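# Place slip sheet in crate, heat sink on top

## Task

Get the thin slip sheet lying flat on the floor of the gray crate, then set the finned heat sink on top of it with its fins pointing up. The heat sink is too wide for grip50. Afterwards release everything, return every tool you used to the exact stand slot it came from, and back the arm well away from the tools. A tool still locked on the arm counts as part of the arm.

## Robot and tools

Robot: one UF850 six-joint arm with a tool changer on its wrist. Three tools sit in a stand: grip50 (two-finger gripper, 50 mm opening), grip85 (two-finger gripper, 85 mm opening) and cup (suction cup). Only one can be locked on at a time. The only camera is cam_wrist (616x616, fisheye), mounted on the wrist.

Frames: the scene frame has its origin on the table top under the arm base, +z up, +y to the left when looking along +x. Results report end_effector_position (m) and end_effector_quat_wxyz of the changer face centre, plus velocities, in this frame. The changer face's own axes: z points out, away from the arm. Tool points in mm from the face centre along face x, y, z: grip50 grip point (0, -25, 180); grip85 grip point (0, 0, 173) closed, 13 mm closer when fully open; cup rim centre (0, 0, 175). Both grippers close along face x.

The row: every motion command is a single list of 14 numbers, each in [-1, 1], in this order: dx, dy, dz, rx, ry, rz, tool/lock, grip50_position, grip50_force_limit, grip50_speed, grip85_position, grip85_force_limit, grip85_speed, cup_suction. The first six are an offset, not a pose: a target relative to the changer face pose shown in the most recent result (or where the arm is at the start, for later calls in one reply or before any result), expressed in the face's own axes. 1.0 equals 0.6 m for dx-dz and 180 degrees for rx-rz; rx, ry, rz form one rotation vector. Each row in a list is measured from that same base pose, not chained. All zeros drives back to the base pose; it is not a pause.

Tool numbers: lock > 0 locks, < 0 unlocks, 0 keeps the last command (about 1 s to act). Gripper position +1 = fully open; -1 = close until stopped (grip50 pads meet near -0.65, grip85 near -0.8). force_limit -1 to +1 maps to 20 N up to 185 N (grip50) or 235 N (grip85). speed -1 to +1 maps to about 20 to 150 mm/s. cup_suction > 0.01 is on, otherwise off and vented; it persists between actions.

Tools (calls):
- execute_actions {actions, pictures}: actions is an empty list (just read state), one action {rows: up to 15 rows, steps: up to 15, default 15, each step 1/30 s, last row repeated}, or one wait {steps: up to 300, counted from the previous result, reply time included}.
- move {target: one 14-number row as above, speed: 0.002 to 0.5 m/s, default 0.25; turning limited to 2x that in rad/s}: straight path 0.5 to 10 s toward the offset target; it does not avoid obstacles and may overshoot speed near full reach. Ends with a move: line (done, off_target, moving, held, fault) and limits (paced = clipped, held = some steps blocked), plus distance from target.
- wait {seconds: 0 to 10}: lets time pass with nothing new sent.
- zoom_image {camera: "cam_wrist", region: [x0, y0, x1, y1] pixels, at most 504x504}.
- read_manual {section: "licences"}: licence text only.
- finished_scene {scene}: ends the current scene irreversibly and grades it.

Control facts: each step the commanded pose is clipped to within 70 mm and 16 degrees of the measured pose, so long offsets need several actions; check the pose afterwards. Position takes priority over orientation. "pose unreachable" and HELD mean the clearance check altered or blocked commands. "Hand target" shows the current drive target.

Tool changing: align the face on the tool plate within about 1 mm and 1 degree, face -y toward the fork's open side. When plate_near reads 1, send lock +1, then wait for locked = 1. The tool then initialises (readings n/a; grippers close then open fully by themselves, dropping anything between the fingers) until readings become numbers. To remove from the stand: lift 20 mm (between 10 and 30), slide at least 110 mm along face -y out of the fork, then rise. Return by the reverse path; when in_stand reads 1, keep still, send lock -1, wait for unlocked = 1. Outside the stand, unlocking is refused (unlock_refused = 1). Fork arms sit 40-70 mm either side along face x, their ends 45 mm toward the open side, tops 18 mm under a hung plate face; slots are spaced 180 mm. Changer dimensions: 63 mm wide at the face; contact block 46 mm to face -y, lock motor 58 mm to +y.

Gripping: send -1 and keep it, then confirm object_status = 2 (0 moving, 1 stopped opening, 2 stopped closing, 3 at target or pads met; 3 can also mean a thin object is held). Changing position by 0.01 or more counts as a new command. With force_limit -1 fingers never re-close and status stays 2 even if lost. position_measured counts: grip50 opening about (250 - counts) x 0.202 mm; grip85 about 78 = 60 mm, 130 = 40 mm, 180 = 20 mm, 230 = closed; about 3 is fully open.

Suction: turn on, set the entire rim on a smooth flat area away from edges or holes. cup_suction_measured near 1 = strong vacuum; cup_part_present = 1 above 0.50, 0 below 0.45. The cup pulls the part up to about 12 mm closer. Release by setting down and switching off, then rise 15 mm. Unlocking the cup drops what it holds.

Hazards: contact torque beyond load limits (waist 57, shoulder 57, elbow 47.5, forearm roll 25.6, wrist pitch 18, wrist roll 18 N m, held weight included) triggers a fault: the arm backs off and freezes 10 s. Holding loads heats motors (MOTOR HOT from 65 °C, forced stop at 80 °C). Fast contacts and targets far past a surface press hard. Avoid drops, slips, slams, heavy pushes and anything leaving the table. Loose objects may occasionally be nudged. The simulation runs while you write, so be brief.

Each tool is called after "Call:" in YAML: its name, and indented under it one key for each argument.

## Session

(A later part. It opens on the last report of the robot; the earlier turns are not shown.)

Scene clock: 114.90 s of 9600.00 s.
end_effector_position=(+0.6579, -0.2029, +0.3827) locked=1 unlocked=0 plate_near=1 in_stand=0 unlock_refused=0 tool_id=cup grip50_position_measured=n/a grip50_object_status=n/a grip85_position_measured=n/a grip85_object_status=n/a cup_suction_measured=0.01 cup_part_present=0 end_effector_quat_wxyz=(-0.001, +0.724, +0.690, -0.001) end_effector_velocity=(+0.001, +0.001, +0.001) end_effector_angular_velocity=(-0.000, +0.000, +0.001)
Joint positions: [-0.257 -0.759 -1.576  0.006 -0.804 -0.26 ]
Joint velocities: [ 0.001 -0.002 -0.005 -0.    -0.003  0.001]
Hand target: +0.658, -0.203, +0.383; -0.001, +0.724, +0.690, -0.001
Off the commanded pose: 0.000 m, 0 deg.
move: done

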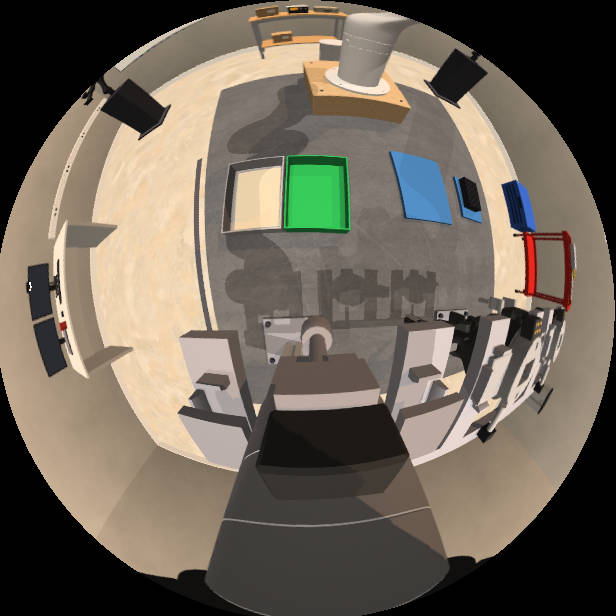

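Call:
move:
  target: [0,0.001,0.0325,0,0,0,0,0,0,0,0,0,0,0]
  speed: 0.01

Call:
execute_actions:
  actions:
    - {"rows":[[0,0,0,0,0,0,-1,0,0,0,0,0,0,0]]}
  pictures: false

Call:
execute_actions:
  actions:
    - {"steps":30}
  pictures: false

Call:
move:
  target: [0,0,-0.033,0,0,0,0,0,0,0,0,0,0,0]
  speed: 0.03

Scene clock: 119.97 s of 9600.00 s.
end_effector_position=(+0.6584, -0.2029, +0.3632) locked=1 unlocked=0 plate_near=1 in_stand=1 unlock_refused=0 tool_id=cup grip50_position_measured=n/a grip50_object_status=n/a grip85_position_measured=n/a grip85_object_status=n/a cup_suction_measured=0.01 cup_part_present=0 end_effector_quat_wxyz=(-0.001, +0.724, +0.690, -0.001) end_effector_velocity=(+0.000, -0.000, +0.000) end_effector_angular_velocity=(-0.000, -0.000, -0.000)
Joint positions: [-0.256 -0.783 -1.569  0.007 -0.773 -0.26 ]
Joint velocities: [-0.  0. -0. -0.  0.  0.]
Hand target: +0.659, -0.203, +0.363; -0.001, +0.724, +0.690, -0.001
Off the commanded pose: 0.000 m, 0 deg.
move: done

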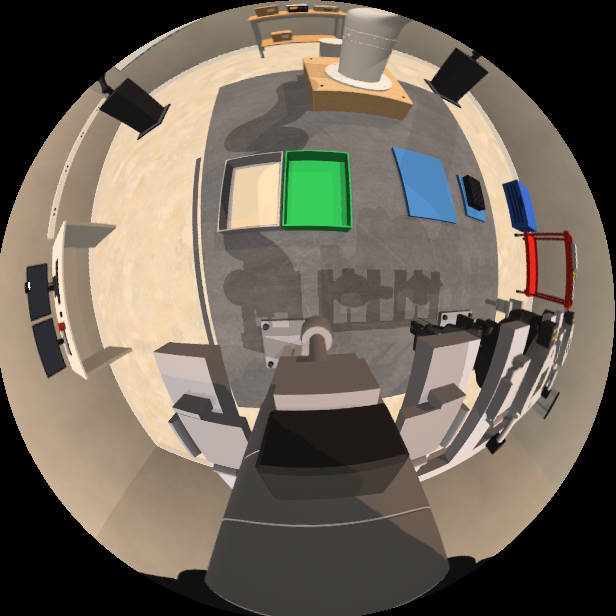

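Scene clock: 120.47 s of 9600.00 s.
end_effector_position=(+0.6586, -0.2030, +0.3636) locked=0 unlocked=0 plate_near=0 in_stand=1 unlock_refused=0 tool_id=none grip50_position_measured=n/a grip50_object_status=n/a grip85_position_measured=n/a grip85_object_status=n/a cup_suction_measured=n/a cup_part_present=n/a end_effector_quat_wxyz=(-0.001, +0.724, +0.690, -0.001) end_effector_velocity=(+0.000, -0.000, +0.001) end_effector_angular_velocity=(-0.000, -0.001, -0.001)
Joint positions: [-0.256 -0.783 -1.57   0.007 -0.773 -0.26 ]
Joint velocities: [-0.     0.001 -0.    -0.     0.     0.001]
Hand target: +0.658, -0.203, +0.363; -0.001, +0.724, +0.690, -0.001
Off the commanded pose: 0.000 m, 0 deg.
Steps of this call (steps 1 to 15: all 15 steps of this action). Readings (end_effector_position | what the end effector reports):
1: (+0.6583, -0.2029, +0.3629) | locked=1 unlocked=0 plate_near=1 in_stand=1 unlock_refused=0 tool_id=cup grip50_position_measured=n/a grip50_object_status=n/a grip85_position_measured=n/a grip85_object_status=n/a cup_suction_measured=0.01 cup_part_present=0
2: (+0.6583, -0.2028, +0.3627) | locked=1 unlocked=0 plate_near=1 in_stand=1 unlock_refused=0 tool_id=cup grip50_position_measured=n/a grip50_object_status=n/a grip85_position_measured=n/a grip85_object_status=n/a cup_suction_measured=0.01 cup_part_present=0
4: (+0.6583, -0.2028, +0.3627) | locked=1 unlocked=0 plate_near=1 in_stand=1 unlock_refused=0 tool_id=cup grip50_position_measured=n/a grip50_object_status=n/a grip85_position_measured=n/a grip85_object_status=n/a cup_suction_measured=0.01 cup_part_present=0
8: (+0.6584, -0.2029, +0.3630) | locked=0 unlocked=0 plate_near=1 in_stand=1 unlock_refused=0 tool_id=none grip50_position_measured=n/a grip50_object_status=n/a grip85_position_measured=n/a grip85_object_status=n/a cup_suction_measured=n/a cup_part_present=n/a
15: the state above

Scene clock: 121.47 s of 9600.00 s.
end_effector_position=(+0.6584, -0.2029, +0.3632) locked=0 unlocked=1 plate_near=1 in_stand=1 unlock_refused=0 tool_id=none grip50_position_measured=n/a grip50_object_status=n/a grip85_position_measured=n/a grip85_object_status=n/a cup_suction_measured=n/a cup_part_present=n/a end_effector_quat_wxyz=(-0.001, +0.724, +0.690, -0.001) end_effector_velocity=(-0.000, -0.000, -0.001) end_effector_angular_velocity=(+0.000, +0.001, +0.001)
Joint positions: [-0.256 -0.783 -1.569  0.007 -0.773 -0.26 ]
Joint velocities: [-0.    -0.001  0.001 -0.    -0.    -0.001]
Hand target: +0.658, -0.203, +0.363; -0.001, +0.724, +0.690, -0.001
Off the commanded pose: 0.000 m, 0 deg.
Steps of this call (steps 1 to 30: nothing new was sent). Readings (end_effector_position | what the end effector reports):
1: (+0.6586, -0.2030, +0.3636) | locked=0 unlocked=0 plate_near=0 in_stand=1 unlock_refused=0 tool_id=none grip50_position_measured=n/a grip50_object_status=n/a grip85_position_measured=n/a grip85_object_status=n/a cup_suction_measured=n/a cup_part_present=n/a
2: (+0.6586, -0.2030, +0.3636) | locked=0 unlocked=0 plate_near=0 in_stand=1 unlock_refused=0 tool_id=none grip50_position_measured=n/a grip50_object_status=n/a grip85_position_measured=n/a grip85_object_status=n/a cup_suction_measured=n/a cup_part_present=n/a
4: (+0.6585, -0.2029, +0.3635) | locked=0 unlocked=0 plate_near=0 in_stand=1 unlock_refused=0 tool_id=none grip50_position_measured=n/a grip50_object_status=n/a grip85_position_measured=n/a grip85_object_status=n/a cup_suction_measured=n/a cup_part_present=n/a
8: (+0.6585, -0.2029, +0.3633) | locked=0 unlocked=0 plate_near=1 in_stand=1 unlock_refused=0 tool_id=none grip50_position_measured=n/a grip50_object_status=n/a grip85_position_measured=n/a grip85_object_status=n/a cup_suction_measured=n/a cup_part_present=n/a
30: the state above

Scene clock: 122.40 s of 9600.00 s.
end_effector_position=(+0.6584, -0.2029, +0.3829) locked=0 unlocked=1 plate_near=0 in_stand=0 unlock_refused=0 tool_id=none grip50_position_measured=n/a grip50_object_status=n/a grip85_position_measured=n/a grip85_object_status=n/a cup_suction_measured=n/a cup_part_present=n/a end_effector_quat_wxyz=(-0.001, +0.724, +0.690, -0.001) end_effector_velocity=(-0.001, +0.000, -0.000) end_effector_angular_velocity=(+0.001, +0.003, +0.002)
Joint positions: [-0.256 -0.76  -1.579  0.006 -0.806 -0.259]
Joint velocities: [ 0.     0.     0.001 -0.    -0.002 -0.002]
Hand target: +0.658, -0.203, +0.383; -0.001, +0.724, +0.690, -0.001
Off the commanded pose: 0.000 m, 0 deg.
move: done

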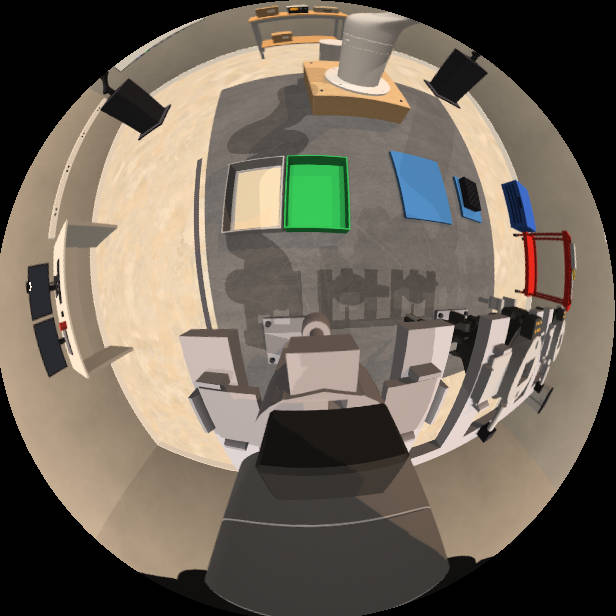

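Call:
move:
  target: [0.3,0,0,0,0,0,0,0,0,0,0,0,0,0]
  speed: 0.1

Scene clock: 126.37 s of 9600.00 s.
end_effector_position=(+0.6666, -0.0232, +0.3829) locked=0 unlocked=1 plate_near=0 in_stand=0 unlock_refused=0 tool_id=none grip50_position_measured=n/a grip50_object_status=n/a grip85_position_measured=n/a grip85_object_status=n/a cup_suction_measured=n/a cup_part_present=n/a end_effector_quat_wxyz=(-0.001, +0.724, +0.690, -0.001) end_effector_velocity=(-0.000, +0.000, -0.000) end_effector_angular_velocity=(-0.000, +0.001, -0.003)
Joint positions: [ 0.01  -0.705 -1.489  0.001 -0.771  0.011]
Joint velocities: [ 0.001 -0.001  0.    -0.     0.     0.004]
Hand target: +0.667, -0.023, +0.383; -0.001, +0.724, +0.690, -0.001
Off the commanded pose: 0.000 m, 0 deg.
move: done

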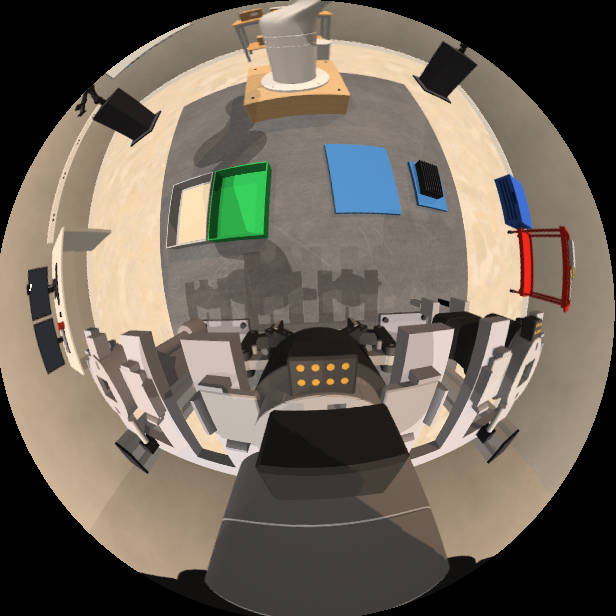

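Call:
move:
  target: [0,0.0022,0.025,0,0,0.002,0,0,0,0,1,0,0,0]
  speed: 0.01

Call:
move:
  target: [0,0,0.0082,0,0,0,0,0,0,0,1,0,0,0]
  speed: 0.004

Scene clock: 131.90 s of 9600.00 s.
end_effector_position=(+0.6679, -0.0233, +0.3679) locked=0 unlocked=1 plate_near=0 in_stand=0 unlock_refused=0 tool_id=none grip50_position_measured=n/a grip50_object_status=n/a grip85_position_measured=n/a grip85_object_status=n/a cup_suction_measured=n/a cup_part_present=n/a end_effector_quat_wxyz=(-0.001, +0.726, +0.688, -0.001) end_effector_velocity=(+0.000, -0.000, +0.000) end_effector_angular_velocity=(+0.000, -0.001, -0.001)
Joint positions: [ 0.01  -0.727 -1.487  0.001 -0.747  0.017]
Joint velocities: [-0.    -0.    -0.001  0.     0.     0.001]
Hand target: +0.668, -0.023, +0.368; -0.001, +0.726, +0.688, -0.001
Off the commanded pose: 0.000 m, 0 deg.
move: done

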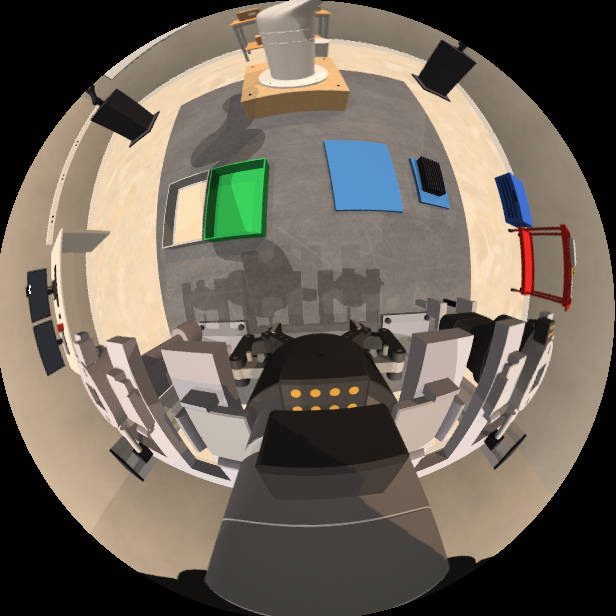

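Scene clock: 133.33 s of 9600.00 s.
end_effector_position=(+0.6679, -0.0233, +0.3631) locked=0 unlocked=1 plate_near=1 in_stand=1 unlock_refused=0 tool_id=none grip50_position_measured=n/a grip50_object_status=n/a grip85_position_measured=n/a grip85_object_status=n/a cup_suction_measured=n/a cup_part_present=n/a end_effector_quat_wxyz=(-0.001, +0.726, +0.688, -0.001) end_effector_velocity=(-0.000, -0.000, -0.000) end_effector_angular_velocity=(-0.000, +0.000, -0.001)
Joint positions: [ 0.01  -0.733 -1.485  0.001 -0.739  0.017]
Joint velocities: [-0.001 -0.    -0.    -0.    -0.     0.001]
Hand target: +0.668, -0.023, +0.363; -0.001, +0.726, +0.688, -0.001
Off the commanded pose: 0.000 m, 0 deg.
move: done

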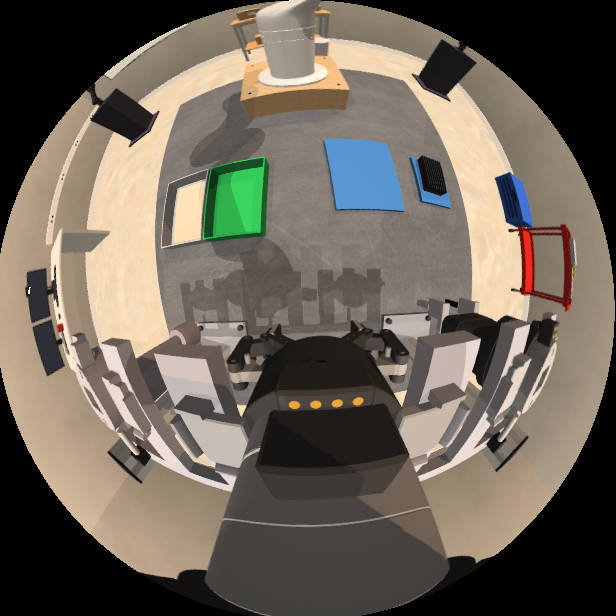

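Call:
execute_actions:
  actions:
    - {"rows":[[0,0,0,0,0,0,1,0,0,0,1,0,0,0]]}
  pictures: false

Call:
execute_actions:
  actions:
    - {"steps":30}
  pictures: false

Call:
move:
  target: [0,0,-0.033,0,0,0,0,0,0,0,1,0,0,0]
  speed: 0.03

Call:
move:
  target: [0,-0.2,0,0,0,0,0,0,0,0,1,0,0,0]
  speed: 0.08

Call:
move:
  target: [0.537,-0.333,0.18,0,0,0,0,0,0,0,1,0,0,0]

Scene clock: 138.67 s of 9600.00 s.
end_effector_position=(+0.6679, -0.0233, +0.3630) locked=0 unlocked=0 plate_near=1 in_stand=1 unlock_refused=0 tool_id=none grip50_position_measured=n/a grip50_object_status=n/a grip85_position_measured=n/a grip85_object_status=n/a cup_suction_measured=n/a cup_part_present=n/a end_effector_quat_wxyz=(-0.001, +0.726, +0.688, -0.001) end_effector_velocity=(-0.001, -0.001, -0.003) end_effector_angular_velocity=(-0.000, +0.005, -0.002)
Joint positions: [ 0.01  -0.733 -1.485  0.001 -0.739  0.017]
Joint velocities: [-0.002 -0.002  0.002 -0.001 -0.     0.   ]
Hand target: +0.668, -0.023, +0.363; -0.001, +0.726, +0.688, -0.001
Off the commanded pose: 0.000 m, 0 deg.
Steps of this call (steps 1 to 145: nothing new was sent; steps 146 to 160: all 15 steps of this action). Readings (end_effector_position | what the end effector reports):
146: (+0.6678, -0.0233, +0.3630) | locked=0 unlocked=0 plate_near=1 in_stand=1 unlock_refused=0 tool_id=none grip50_position_measured=n/a grip50_object_status=n/a grip85_position_measured=n/a grip85_object_status=n/a cup_suction_measured=n/a cup_part_present=n/a
147: (+0.6679, -0.0233, +0.3630) | locked=0 unlocked=0 plate_near=1 in_stand=1 unlock_refused=0 tool_id=none grip50_position_measured=n/a grip50_object_status=n/a grip85_position_measured=n/a grip85_object_status=n/a cup_suction_measured=n/a cup_part_present=n/a
149: (+0.6679, -0.0233, +0.3630) | locked=0 unlocked=0 plate_near=1 in_stand=1 unlock_refused=0 tool_id=none grip50_position_measured=n/a grip50_object_status=n/a grip85_position_measured=n/a grip85_object_status=n/a cup_suction_measured=n/a cup_part_present=n/a
153: (+0.6679, -0.0233, +0.3630) | locked=0 unlocked=0 plate_near=1 in_stand=1 unlock_refused=0 tool_id=none grip50_position_measured=n/a grip50_object_status=n/a grip85_position_measured=n/a grip85_object_status=n/a cup_suction_measured=n/a cup_part_present=n/a
160: the state above

Scene clock: 139.67 s of 9600.00 s.
end_effector_position=(+0.6679, -0.0233, +0.3631) locked=1 unlocked=0 plate_near=1 in_stand=1 unlock_refused=0 tool_id=grip85 grip50_position_measured=n/a grip50_object_status=n/a grip85_position_measured=n/a grip85_object_status=n/a cup_suction_measured=n/a cup_part_present=n/a end_effector_quat_wxyz=(-0.001, +0.726, +0.688, -0.001) end_effector_velocity=(-0.000, +0.000, -0.001) end_effector_angular_velocity=(-0.000, +0.001, +0.000)
Joint positions: [ 0.01  -0.733 -1.485  0.001 -0.739  0.017]
Joint velocities: [ 0.    -0.001  0.    -0.    -0.     0.   ]
Hand target: +0.668, -0.023, +0.363; -0.001, +0.726, +0.688, -0.001
Off the commanded pose: 0.000 m, 0 deg.
Steps of this call (steps 1 to 30: nothing new was sent). Readings (end_effector_position | what the end effector reports):
1: (+0.6679, -0.0233, +0.3629) | locked=0 unlocked=0 plate_near=1 in_stand=1 unlock_refused=0 tool_id=none grip50_position_measured=n/a grip50_object_status=n/a grip85_position_measured=n/a grip85_object_status=n/a cup_suction_measured=n/a cup_part_present=n/a
2: (+0.6679, -0.0234, +0.3628) | locked=0 unlocked=0 plate_near=1 in_stand=1 unlock_refused=0 tool_id=none grip50_position_measured=n/a grip50_object_status=n/a grip85_position_measured=n/a grip85_object_status=n/a cup_suction_measured=n/a cup_part_present=n/a
4: (+0.6678, -0.0233, +0.3626) | locked=0 unlocked=0 plate_near=1 in_stand=1 unlock_refused=0 tool_id=none grip50_position_measured=n/a grip50_object_status=n/a grip85_position_measured=n/a grip85_object_status=n/a cup_suction_measured=n/a cup_part_present=n/a
8: (+0.6677, -0.0233, +0.3626) | locked=0 unlocked=0 plate_near=1 in_stand=1 unlock_refused=0 tool_id=none grip50_position_measured=n/a grip50_object_status=n/a grip85_position_measured=n/a grip85_object_status=n/a cup_suction_measured=n/a cup_part_present=n/a
30: the state above

Scene clock: 140.60 s of 9600.00 s.
end_effector_position=(+0.6679, -0.0233, +0.3828) locked=1 unlocked=0 plate_near=1 in_stand=0 unlock_refused=0 tool_id=grip85 grip50_position_measured=n/a grip50_object_status=n/a grip85_position_measured=n/a grip85_object_status=n/a cup_suction_measured=n/a cup_part_present=n/a end_effector_quat_wxyz=(-0.001, +0.726, +0.688, -0.001) end_effector_velocity=(-0.001, +0.000, -0.001) end_effector_angular_velocity=(+0.000, +0.006, -0.000)
Joint positions: [ 0.01  -0.709 -1.495  0.001 -0.772  0.017]
Joint velocities: [ 0.    -0.001  0.002 -0.    -0.003  0.   ]
Hand target: +0.668, -0.023, +0.383; -0.001, +0.726, +0.688, -0.001
Off the commanded pose: 0.000 m, 0 deg.
move: done

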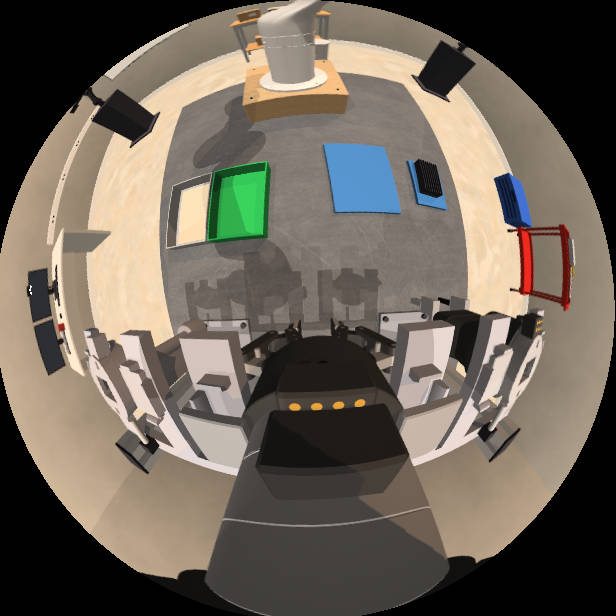

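Scene clock: 142.43 s of 9600.00 s.
end_effector_position=(+0.5485, -0.0171, +0.3830) locked=1 unlocked=0 plate_near=1 in_stand=0 unlock_refused=0 tool_id=grip85 grip50_position_measured=n/a grip50_object_status=n/a grip85_position_measured=n/a grip85_object_status=n/a cup_suction_measured=n/a cup_part_present=n/a end_effector_quat_wxyz=(-0.001, +0.726, +0.688, -0.001) end_effector_velocity=(-0.002, +0.001, +0.000) end_effector_angular_velocity=(-0.000, +0.001, -0.001)
Joint positions: [ 0.014 -0.444 -1.082  0.001 -0.624  0.021]
Joint velocities: [ 0.001  0.003  0.005 -0.     0.001  0.002]
Hand target: +0.548, -0.017, +0.383; -0.001, +0.726, +0.688, -0.001
Off the commanded pose: 0.000 m, 0 deg.
move: done

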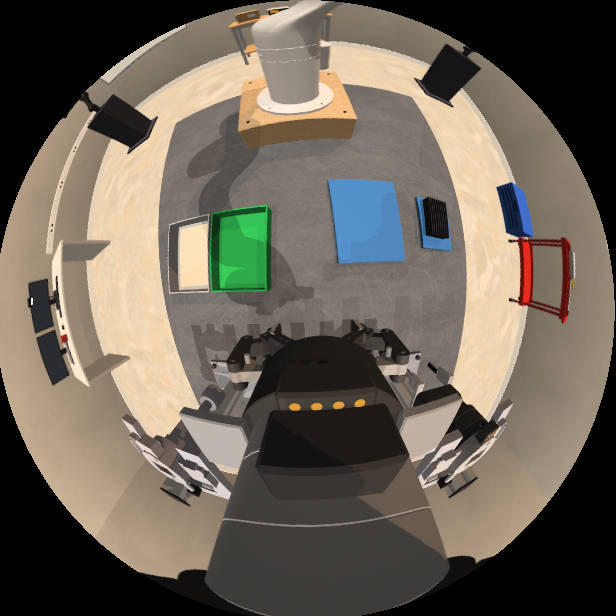

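Scene clock: 144.50 s of 9600.00 s.
end_effector_position=(+0.3655, +0.3153, +0.2752) locked=1 unlocked=0 plate_near=1 in_stand=0 unlock_refused=0 tool_id=grip85 grip50_position_measured=n/a grip50_object_status=n/a grip85_position_measured=3 grip85_object_status=3 cup_suction_measured=n/a cup_part_present=n/a end_effector_quat_wxyz=(-0.001, +0.726, +0.688, -0.001) end_effector_velocity=(-0.002, +0.001, -0.002) end_effector_angular_velocity=(-0.003, +0.002, +0.002)
Joint positions: [ 0.765 -0.518 -0.864 -0.029 -0.335  0.8  ]
Joint velocities: [ 0.006 -0.004  0.    -0.004  0.     0.007]
Hand target: +0.365, +0.316, +0.275; -0.001, +0.726, +0.688, -0.001
Off the commanded pose: 0.000 m, 0 deg.
move: done

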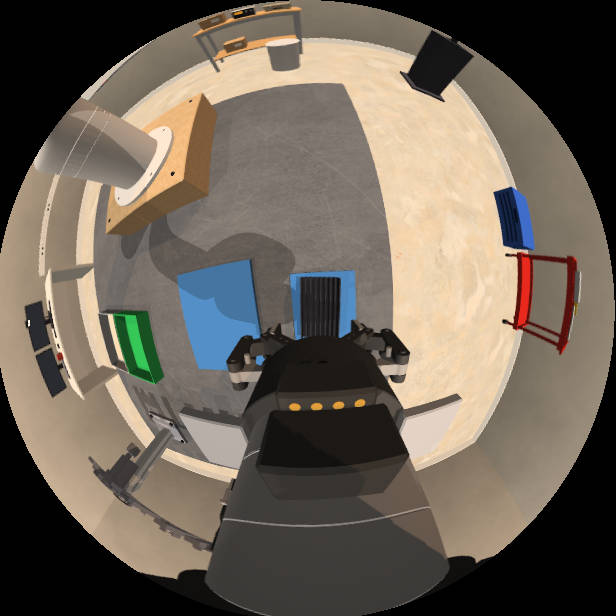

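Call:
move:
  target: [0.014,-0.015,0.08,0,0,0.022,0,0,0,0,1,0,0,0]
  speed: 0.05

Scene clock: 148.13 s of 9600.00 s.
end_effector_position=(+0.3570, +0.3242, +0.2273) locked=1 unlocked=0 plate_near=1 in_stand=0 unlock_refused=0 tool_id=grip85 grip50_position_measured=n/a grip50_object_status=n/a grip85_position_measured=3 grip85_object_status=3 cup_suction_measured=n/a cup_part_present=n/a end_effector_quat_wxyz=(-0.001, +0.749, +0.662, -0.001) end_effector_velocity=(+0.000, -0.000, -0.001) end_effector_angular_velocity=(+0.000, -0.001, -0.004)
Joint positions: [ 0.789 -0.625 -0.875 -0.041 -0.239  0.906]
Joint velocities: [-0.    -0.002 -0.    -0.003  0.003  0.006]
Hand target: +0.357, +0.324, +0.227; -0.001, +0.749, +0.662, -0.001
Off the commanded pose: 0.000 m, 0 deg.
move: done

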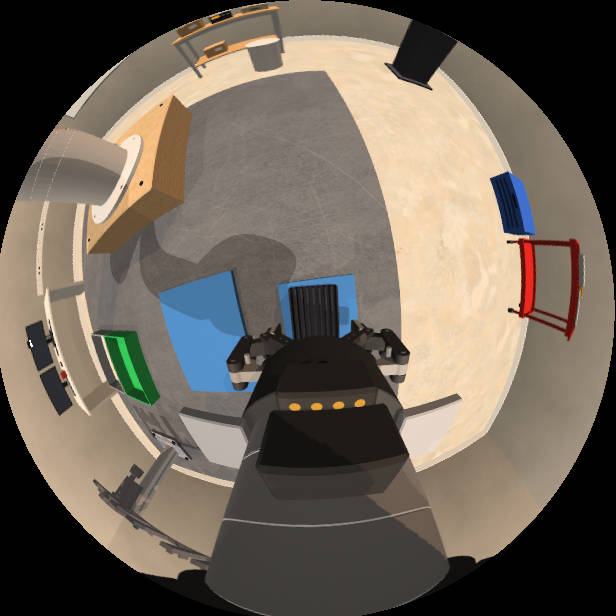

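Call:
move:
  target: [0,0,0.05,0,0,0,0,0,0,0,1,0,0,0]
  speed: 0.02

Call:
move:
  target: [0,0,0,0,0,0,0,0,0,0,-1,-0.3,-0.5,0]

Call:
move:
  target: [0,0,-0.15,0,0,0,0,0,0,0,-1,-0.3,-0.5,0]
  speed: 0.06

Scene clock: 153.40 s of 9600.00 s.
end_effector_position=(+0.3570, +0.3243, +0.1973) locked=1 unlocked=0 plate_near=1 in_stand=0 unlock_refused=0 tool_id=grip85 grip50_position_measured=n/a grip50_object_status=n/a grip85_position_measured=3 grip85_object_status=3 cup_suction_measured=n/a cup_part_present=n/a end_effector_quat_wxyz=(-0.001, +0.749, +0.662, -0.001) end_effector_velocity=(+0.001, +0.001, +0.001) end_effector_angular_velocity=(+0.003, -0.004, +0.001)
Joint positions: [ 0.789 -0.694 -0.889 -0.053 -0.184  0.918]
Joint velocities: [ 0.    -0.    -0.003 -0.001  0.002  0.   ]
Hand target: +0.357, +0.324, +0.197; -0.001, +0.749, +0.662, -0.001
Off the commanded pose: 0.000 m, 0 deg.
move: done

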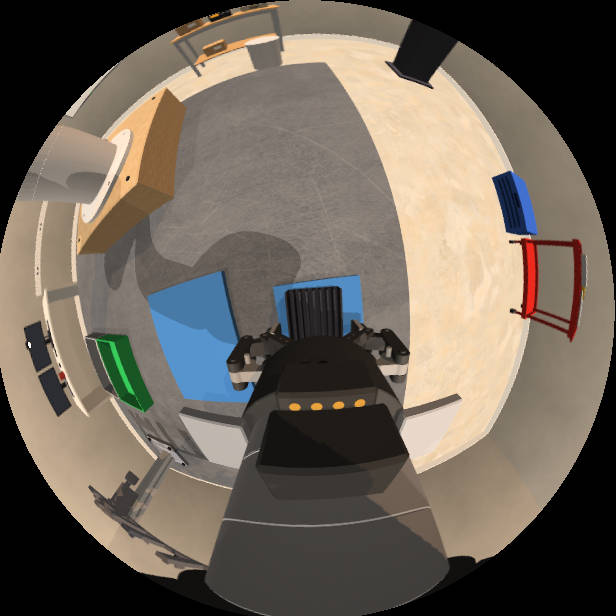

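Scene clock: 154.27 s of 9600.00 s.
end_effector_position=(+0.3573, +0.3245, +0.1978) locked=1 unlocked=0 plate_near=1 in_stand=0 unlock_refused=0 tool_id=grip85 grip50_position_measured=n/a grip50_object_status=n/a grip85_position_measured=80 grip85_object_status=2 cup_suction_measured=n/a cup_part_present=n/a end_effector_quat_wxyz=(-0.001, +0.749, +0.662, -0.000) end_effector_velocity=(-0.000, -0.000, -0.000) end_effector_angular_velocity=(-0.000, +0.000, -0.000)
Joint positions: [ 0.789 -0.694 -0.89  -0.053 -0.184  0.918]
Joint velocities: [-0.    -0.001  0.001  0.     0.001 -0.   ]
Hand target: +0.357, +0.324, +0.197; -0.001, +0.749, +0.662, -0.001
Off the commanded pose: 0.001 m, 0 deg.
move: done

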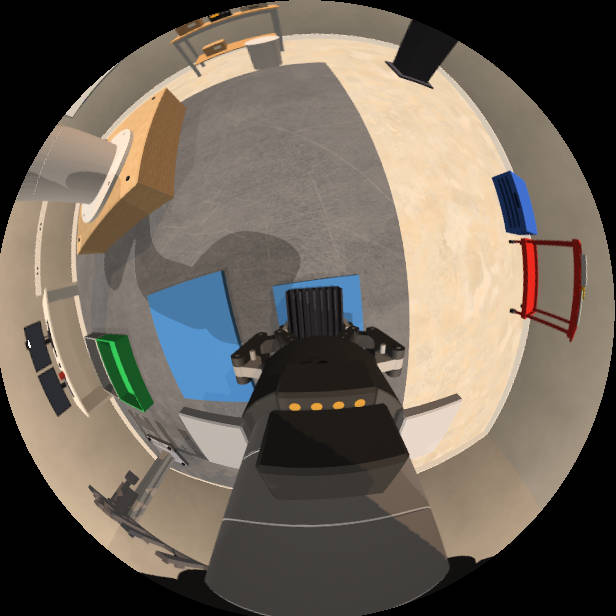

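Scene clock: 156.07 s of 9600.00 s.
end_effector_position=(+0.3572, +0.3243, +0.2877) locked=1 unlocked=0 plate_near=1 in_stand=0 unlock_refused=0 tool_id=grip85 grip50_position_measured=n/a grip50_object_status=n/a grip85_position_measured=80 grip85_object_status=2 cup_suction_measured=n/a cup_part_present=n/a end_effector_quat_wxyz=(-0.001, +0.749, +0.662, -0.001) end_effector_velocity=(-0.000, -0.000, +0.001) end_effector_angular_velocity=(-0.001, +0.002, -0.000)
Joint positions: [ 0.791 -0.491 -0.862 -0.027 -0.36   0.893]
Joint velocities: [ 0.     0.002  0.001  0.001 -0.003 -0.   ]
Hand target: +0.357, +0.324, +0.288; -0.001, +0.749, +0.662, -0.000
Off the commanded pose: 0.000 m, 0 deg.
move: done

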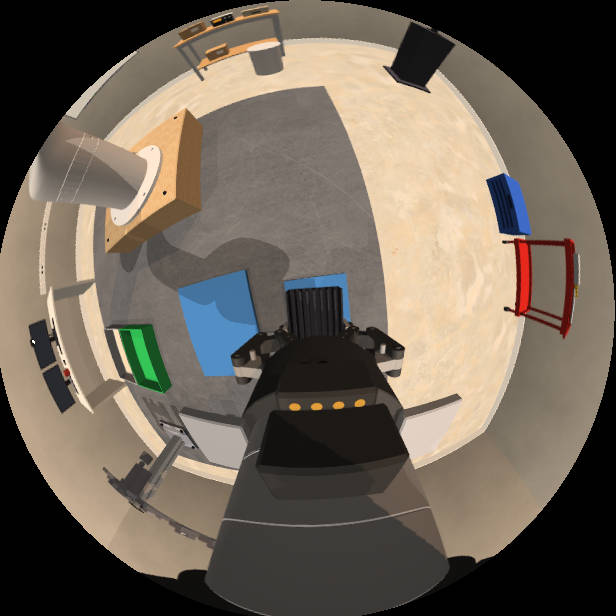

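Call:
move:
  target: [-0.522,0.093,0,0,0,0,0,0,0,0,-1,-0.3,-0.5,0]
  speed: 0.15

Call:
move:
  target: [-0.522,0.093,0,0,0,0,0,0,0,0,-1,-0.3,-0.5,0]
  speed: 0.15

Call:
move:
  target: [0,0,0.135,0,0,0,0,0,0,0,-1,-0.3,-0.5,0]
  speed: 0.03

Call:
move:
  target: [0,0,0.015,0,0,0,0,0,0,0,-1,-0.3,-0.5,0]
  speed: 0.005

Scene clock: 163.47 s of 9600.00 s.
end_effector_position=(+0.3752, +0.0063, +0.2874) locked=1 unlocked=0 plate_near=1 in_stand=0 unlock_refused=0 tool_id=grip85 grip50_position_measured=n/a grip50_object_status=n/a grip85_position_measured=80 grip85_object_status=2 cup_suction_measured=n/a cup_part_present=n/a end_effector_quat_wxyz=(-0.001, +0.749, +0.662, -0.001) end_effector_velocity=(-0.000, -0.002, -0.000) end_effector_angular_velocity=(+0.003, +0.002, +0.001)
Joint positions: [ 0.062 -0.296 -0.56   0.002 -0.249  0.137]
Joint velocities: [-0.006 -0.     0.     0.014 -0.001 -0.021]
Hand target: +0.375, +0.006, +0.287; -0.001, +0.749, +0.662, -0.000
Off the commanded pose: 0.001 m, 0 deg.
move: done

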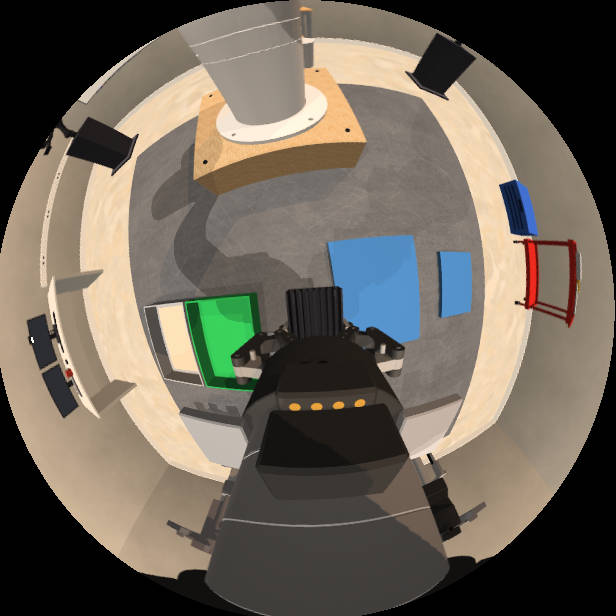

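Scene clock: 166.00 s of 9600.00 s.
end_effector_position=(+0.3926, -0.3115, +0.2872) locked=1 unlocked=0 plate_near=1 in_stand=0 unlock_refused=0 tool_id=grip85 grip50_position_measured=n/a grip50_object_status=n/a grip85_position_measured=80 grip85_object_status=2 cup_suction_measured=n/a cup_part_present=n/a end_effector_quat_wxyz=(-0.001, +0.749, +0.663, -0.000) end_effector_velocity=(+0.001, -0.001, +0.000) end_effector_angular_velocity=(-0.001, -0.002, +0.001)
Joint positions: [-0.632 -0.525 -0.917  0.027 -0.382 -0.581]
Joint velocities: [-0.001 -0.001 -0.004  0.001  0.    -0.003]
Hand target: +0.393, -0.312, +0.287; -0.001, +0.749, +0.662, -0.000
Off the commanded pose: 0.000 m, 0 deg.
move: done

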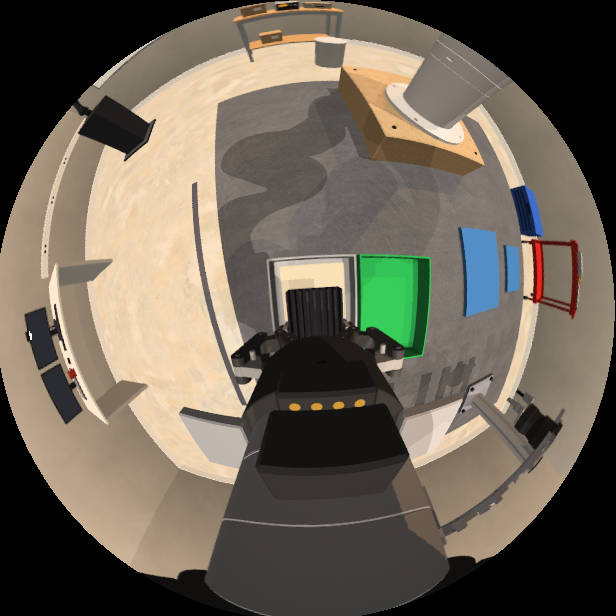

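Scene clock: 168.97 s of 9600.00 s.
end_effector_position=(+0.3926, -0.3116, +0.2062) locked=1 unlocked=0 plate_near=1 in_stand=0 unlock_refused=0 tool_id=grip85 grip50_position_measured=n/a grip50_object_status=n/a grip85_position_measured=80 grip85_object_status=2 cup_suction_measured=n/a cup_part_present=n/a end_effector_quat_wxyz=(-0.001, +0.749, +0.663, -0.000) end_effector_velocity=(+0.001, -0.000, +0.000) end_effector_angular_velocity=(-0.002, -0.003, +0.001)
Joint positions: [-0.631 -0.7   -0.939  0.045 -0.229 -0.598]
Joint velocities: [ 0.001 -0.001 -0.002  0.001  0.002 -0.001]
Hand target: +0.393, -0.312, +0.206; -0.001, +0.749, +0.663, -0.000
Off the commanded pose: 0.000 m, 0 deg.
move: done

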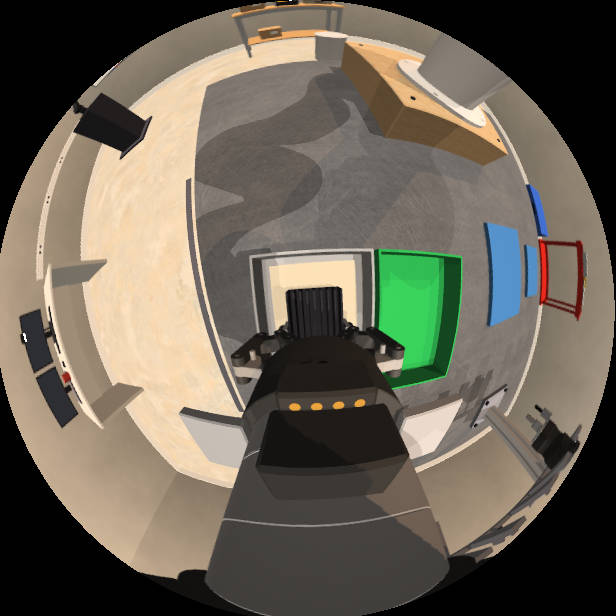

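Scene clock: 171.00 s of 9600.00 s.
end_effector_position=(+0.3926, -0.3116, +0.1972) locked=1 unlocked=0 plate_near=1 in_stand=0 unlock_refused=0 tool_id=grip85 grip50_position_measured=n/a grip50_object_status=n/a grip85_position_measured=80 grip85_object_status=2 cup_suction_measured=n/a cup_part_present=n/a end_effector_quat_wxyz=(-0.001, +0.749, +0.663, -0.000) end_effector_velocity=(+0.000, -0.000, +0.000) end_effector_angular_velocity=(-0.000, -0.001, -0.001)
Joint positions: [-0.631 -0.72  -0.944  0.048 -0.214 -0.601]
Joint velocities: [ 0.     0.    -0.     0.     0.     0.001]
Hand target: +0.393, -0.312, +0.197; -0.001, +0.749, +0.663, -0.000
Off the commanded pose: 0.000 m, 0 deg.
move: done

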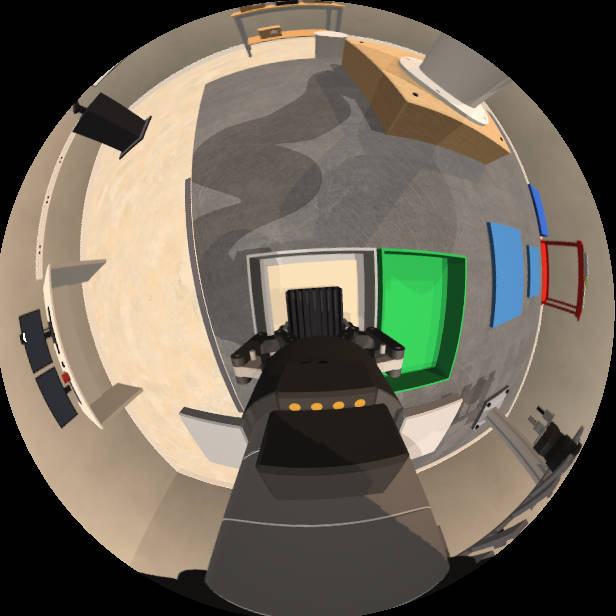

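Call:
move:
  target: [0,0,0.004,0,0,0,0,0,0,0,-1,-0.3,-0.5,0]
  speed: 0.004

Call:
move:
  target: [0,0,0,0,0,0,0,0,0,0,0.65,-0.3,-0.5,0]

Call:
move:
  target: [0,0,-0.313,0,0,-0.022,0,0,0,0,0.65,-0.3,-0.5,0]
  speed: 0.08

Scene clock: 175.73 s of 9600.00 s.
end_effector_position=(+0.3925, -0.3115, +0.1948) locked=1 unlocked=0 plate_near=1 in_stand=0 unlock_refused=0 tool_id=grip85 grip50_position_measured=n/a grip50_object_status=n/a grip85_position_measured=80 grip85_object_status=2 cup_suction_measured=n/a cup_part_present=n/a end_effector_quat_wxyz=(-0.001, +0.749, +0.663, -0.000) end_effector_velocity=(+0.001, -0.000, +0.000) end_effector_angular_velocity=(-0.001, -0.002, -0.000)
Joint positions: [-0.631 -0.726 -0.946  0.049 -0.21  -0.602]
Joint velocities: [ 0.    -0.    -0.001  0.     0.001  0.   ]
Hand target: +0.393, -0.312, +0.195; -0.001, +0.749, +0.663, -0.000
Off the commanded pose: 0.000 m, 0 deg.
move: done

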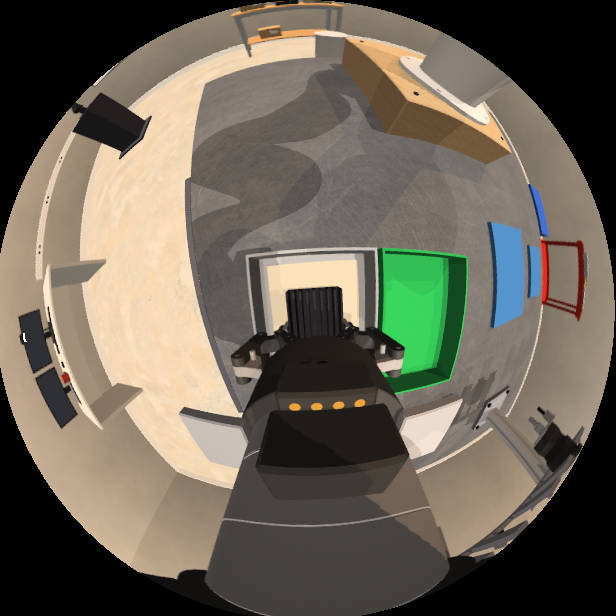

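Scene clock: 176.30 s of 9600.00 s.
end_effector_position=(+0.3926, -0.3116, +0.1948) locked=1 unlocked=0 plate_near=1 in_stand=0 unlock_refused=0 tool_id=grip85 grip50_position_measured=n/a grip50_object_status=n/a grip85_position_measured=48 grip85_object_status=0 cup_suction_measured=n/a cup_part_present=n/a end_effector_quat_wxyz=(-0.001, +0.749, +0.663, -0.000) end_effector_velocity=(-0.001, -0.000, -0.001) end_effector_angular_velocity=(+0.001, +0.001, -0.001)
Joint positions: [-0.631 -0.726 -0.946  0.049 -0.21  -0.602]
Joint velocities: [-0.001 -0.001  0.001 -0.     0.    -0.   ]
Hand target: +0.393, -0.312, +0.195; -0.001, +0.749, +0.663, -0.000
Off the commanded pose: 0.000 m, 0 deg.
move: done

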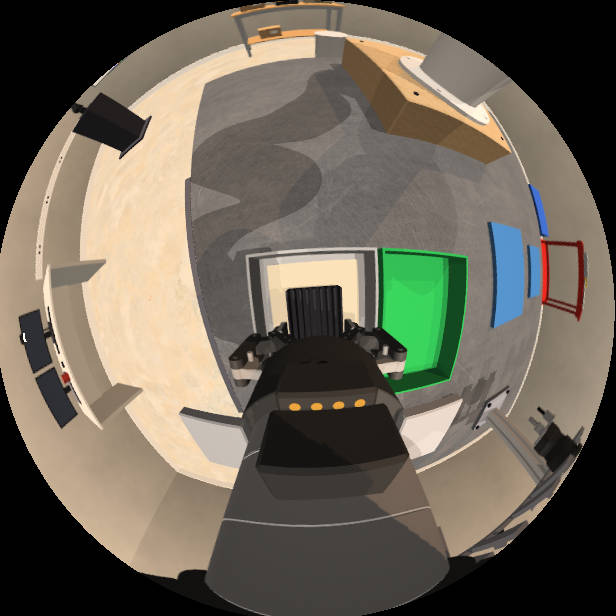

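Scene clock: 179.00 s of 9600.00 s.
end_effector_position=(+0.3925, -0.3114, +0.3827) locked=1 unlocked=0 plate_near=1 in_stand=0 unlock_refused=0 tool_id=grip85 grip50_position_measured=n/a grip50_object_status=n/a grip85_position_measured=48 grip85_object_status=3 cup_suction_measured=n/a cup_part_present=n/a end_effector_quat_wxyz=(-0.001, +0.726, +0.688, -0.000) end_effector_velocity=(+0.001, -0.000, +0.002) end_effector_angular_velocity=(-0.002, -0.002, -0.001)
Joint positions: [-0.634 -0.35  -0.941  0.018 -0.582 -0.642]
Joint velocities: [-0.     0.003 -0.002  0.    -0.002  0.001]
Hand target: +0.393, -0.312, +0.383; -0.001, +0.726, +0.688, -0.000
Off the commanded pose: 0.001 m, 0 deg.
move: done

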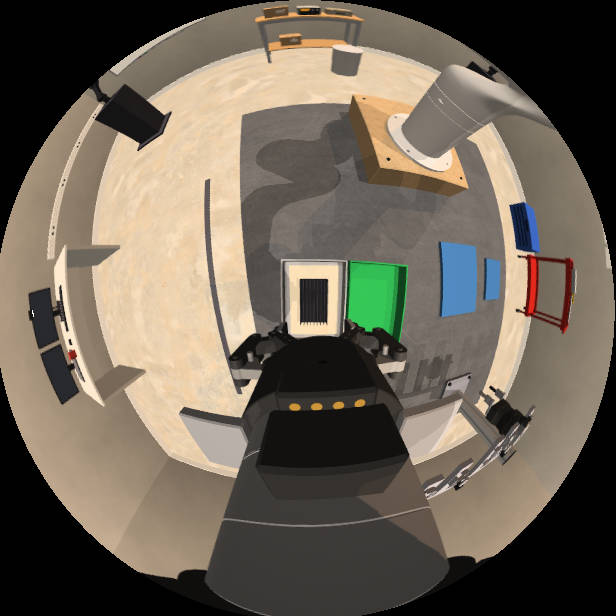

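Call:
move:
  target: [0.5033,0.2342,0,0,0,0,0,0,0,0,1,0,0,0]

Call:
move:
  target: [0,0.1,0,0,0,0,0,0,0,0,1,0,0,0]
  speed: 0.06

Scene clock: 183.73 s of 9600.00 s.
end_effector_position=(+0.5482, -0.0170, +0.3827) locked=1 unlocked=0 plate_near=1 in_stand=0 unlock_refused=0 tool_id=grip85 grip50_position_measured=n/a grip50_object_status=n/a grip85_position_measured=3 grip85_object_status=3 cup_suction_measured=n/a cup_part_present=n/a end_effector_quat_wxyz=(-0.001, +0.726, +0.688, -0.001) end_effector_velocity=(+0.002, +0.003, +0.000) end_effector_angular_velocity=(-0.001, -0.001, +0.001)
Joint positions: [ 0.014 -0.443 -1.081  0.003 -0.624  0.019]
Joint velocities: [ 0.005 -0.003 -0.005 -0.001 -0.001  0.005]
Hand target: +0.548, -0.017, +0.383; -0.001, +0.726, +0.688, -0.001
Off the commanded pose: 0.001 m, 0 deg.
move: done

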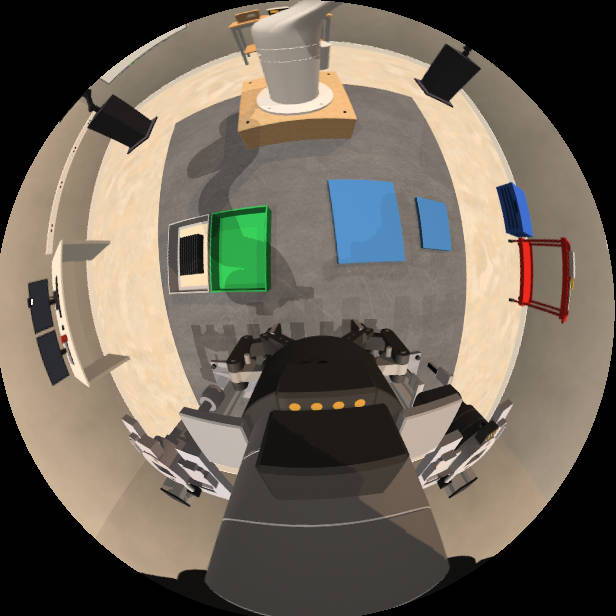

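Scene clock: 185.07 s of 9600.00 s.
end_effector_position=(+0.6079, -0.0201, +0.3826) locked=1 unlocked=0 plate_near=1 in_stand=0 unlock_refused=0 tool_id=grip85 grip50_position_measured=n/a grip50_object_status=n/a grip85_position_measured=3 grip85_object_status=3 cup_suction_measured=n/a cup_part_present=n/a end_effector_quat_wxyz=(-0.001, +0.726, +0.688, -0.001) end_effector_velocity=(+0.001, -0.000, +0.000) end_effector_angular_velocity=(+0.000, -0.001, -0.001)
Joint positions: [ 0.012 -0.572 -1.276  0.003 -0.69   0.018]
Joint velocities: [-0.001 -0.002 -0.005  0.    -0.001  0.   ]
Hand target: +0.608, -0.020, +0.383; -0.001, +0.726, +0.688, -0.001
Off the commanded pose: 0.000 m, 0 deg.
move: done

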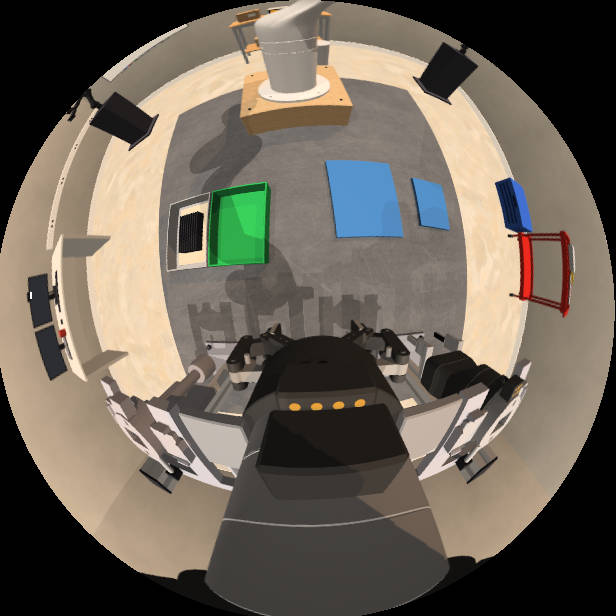

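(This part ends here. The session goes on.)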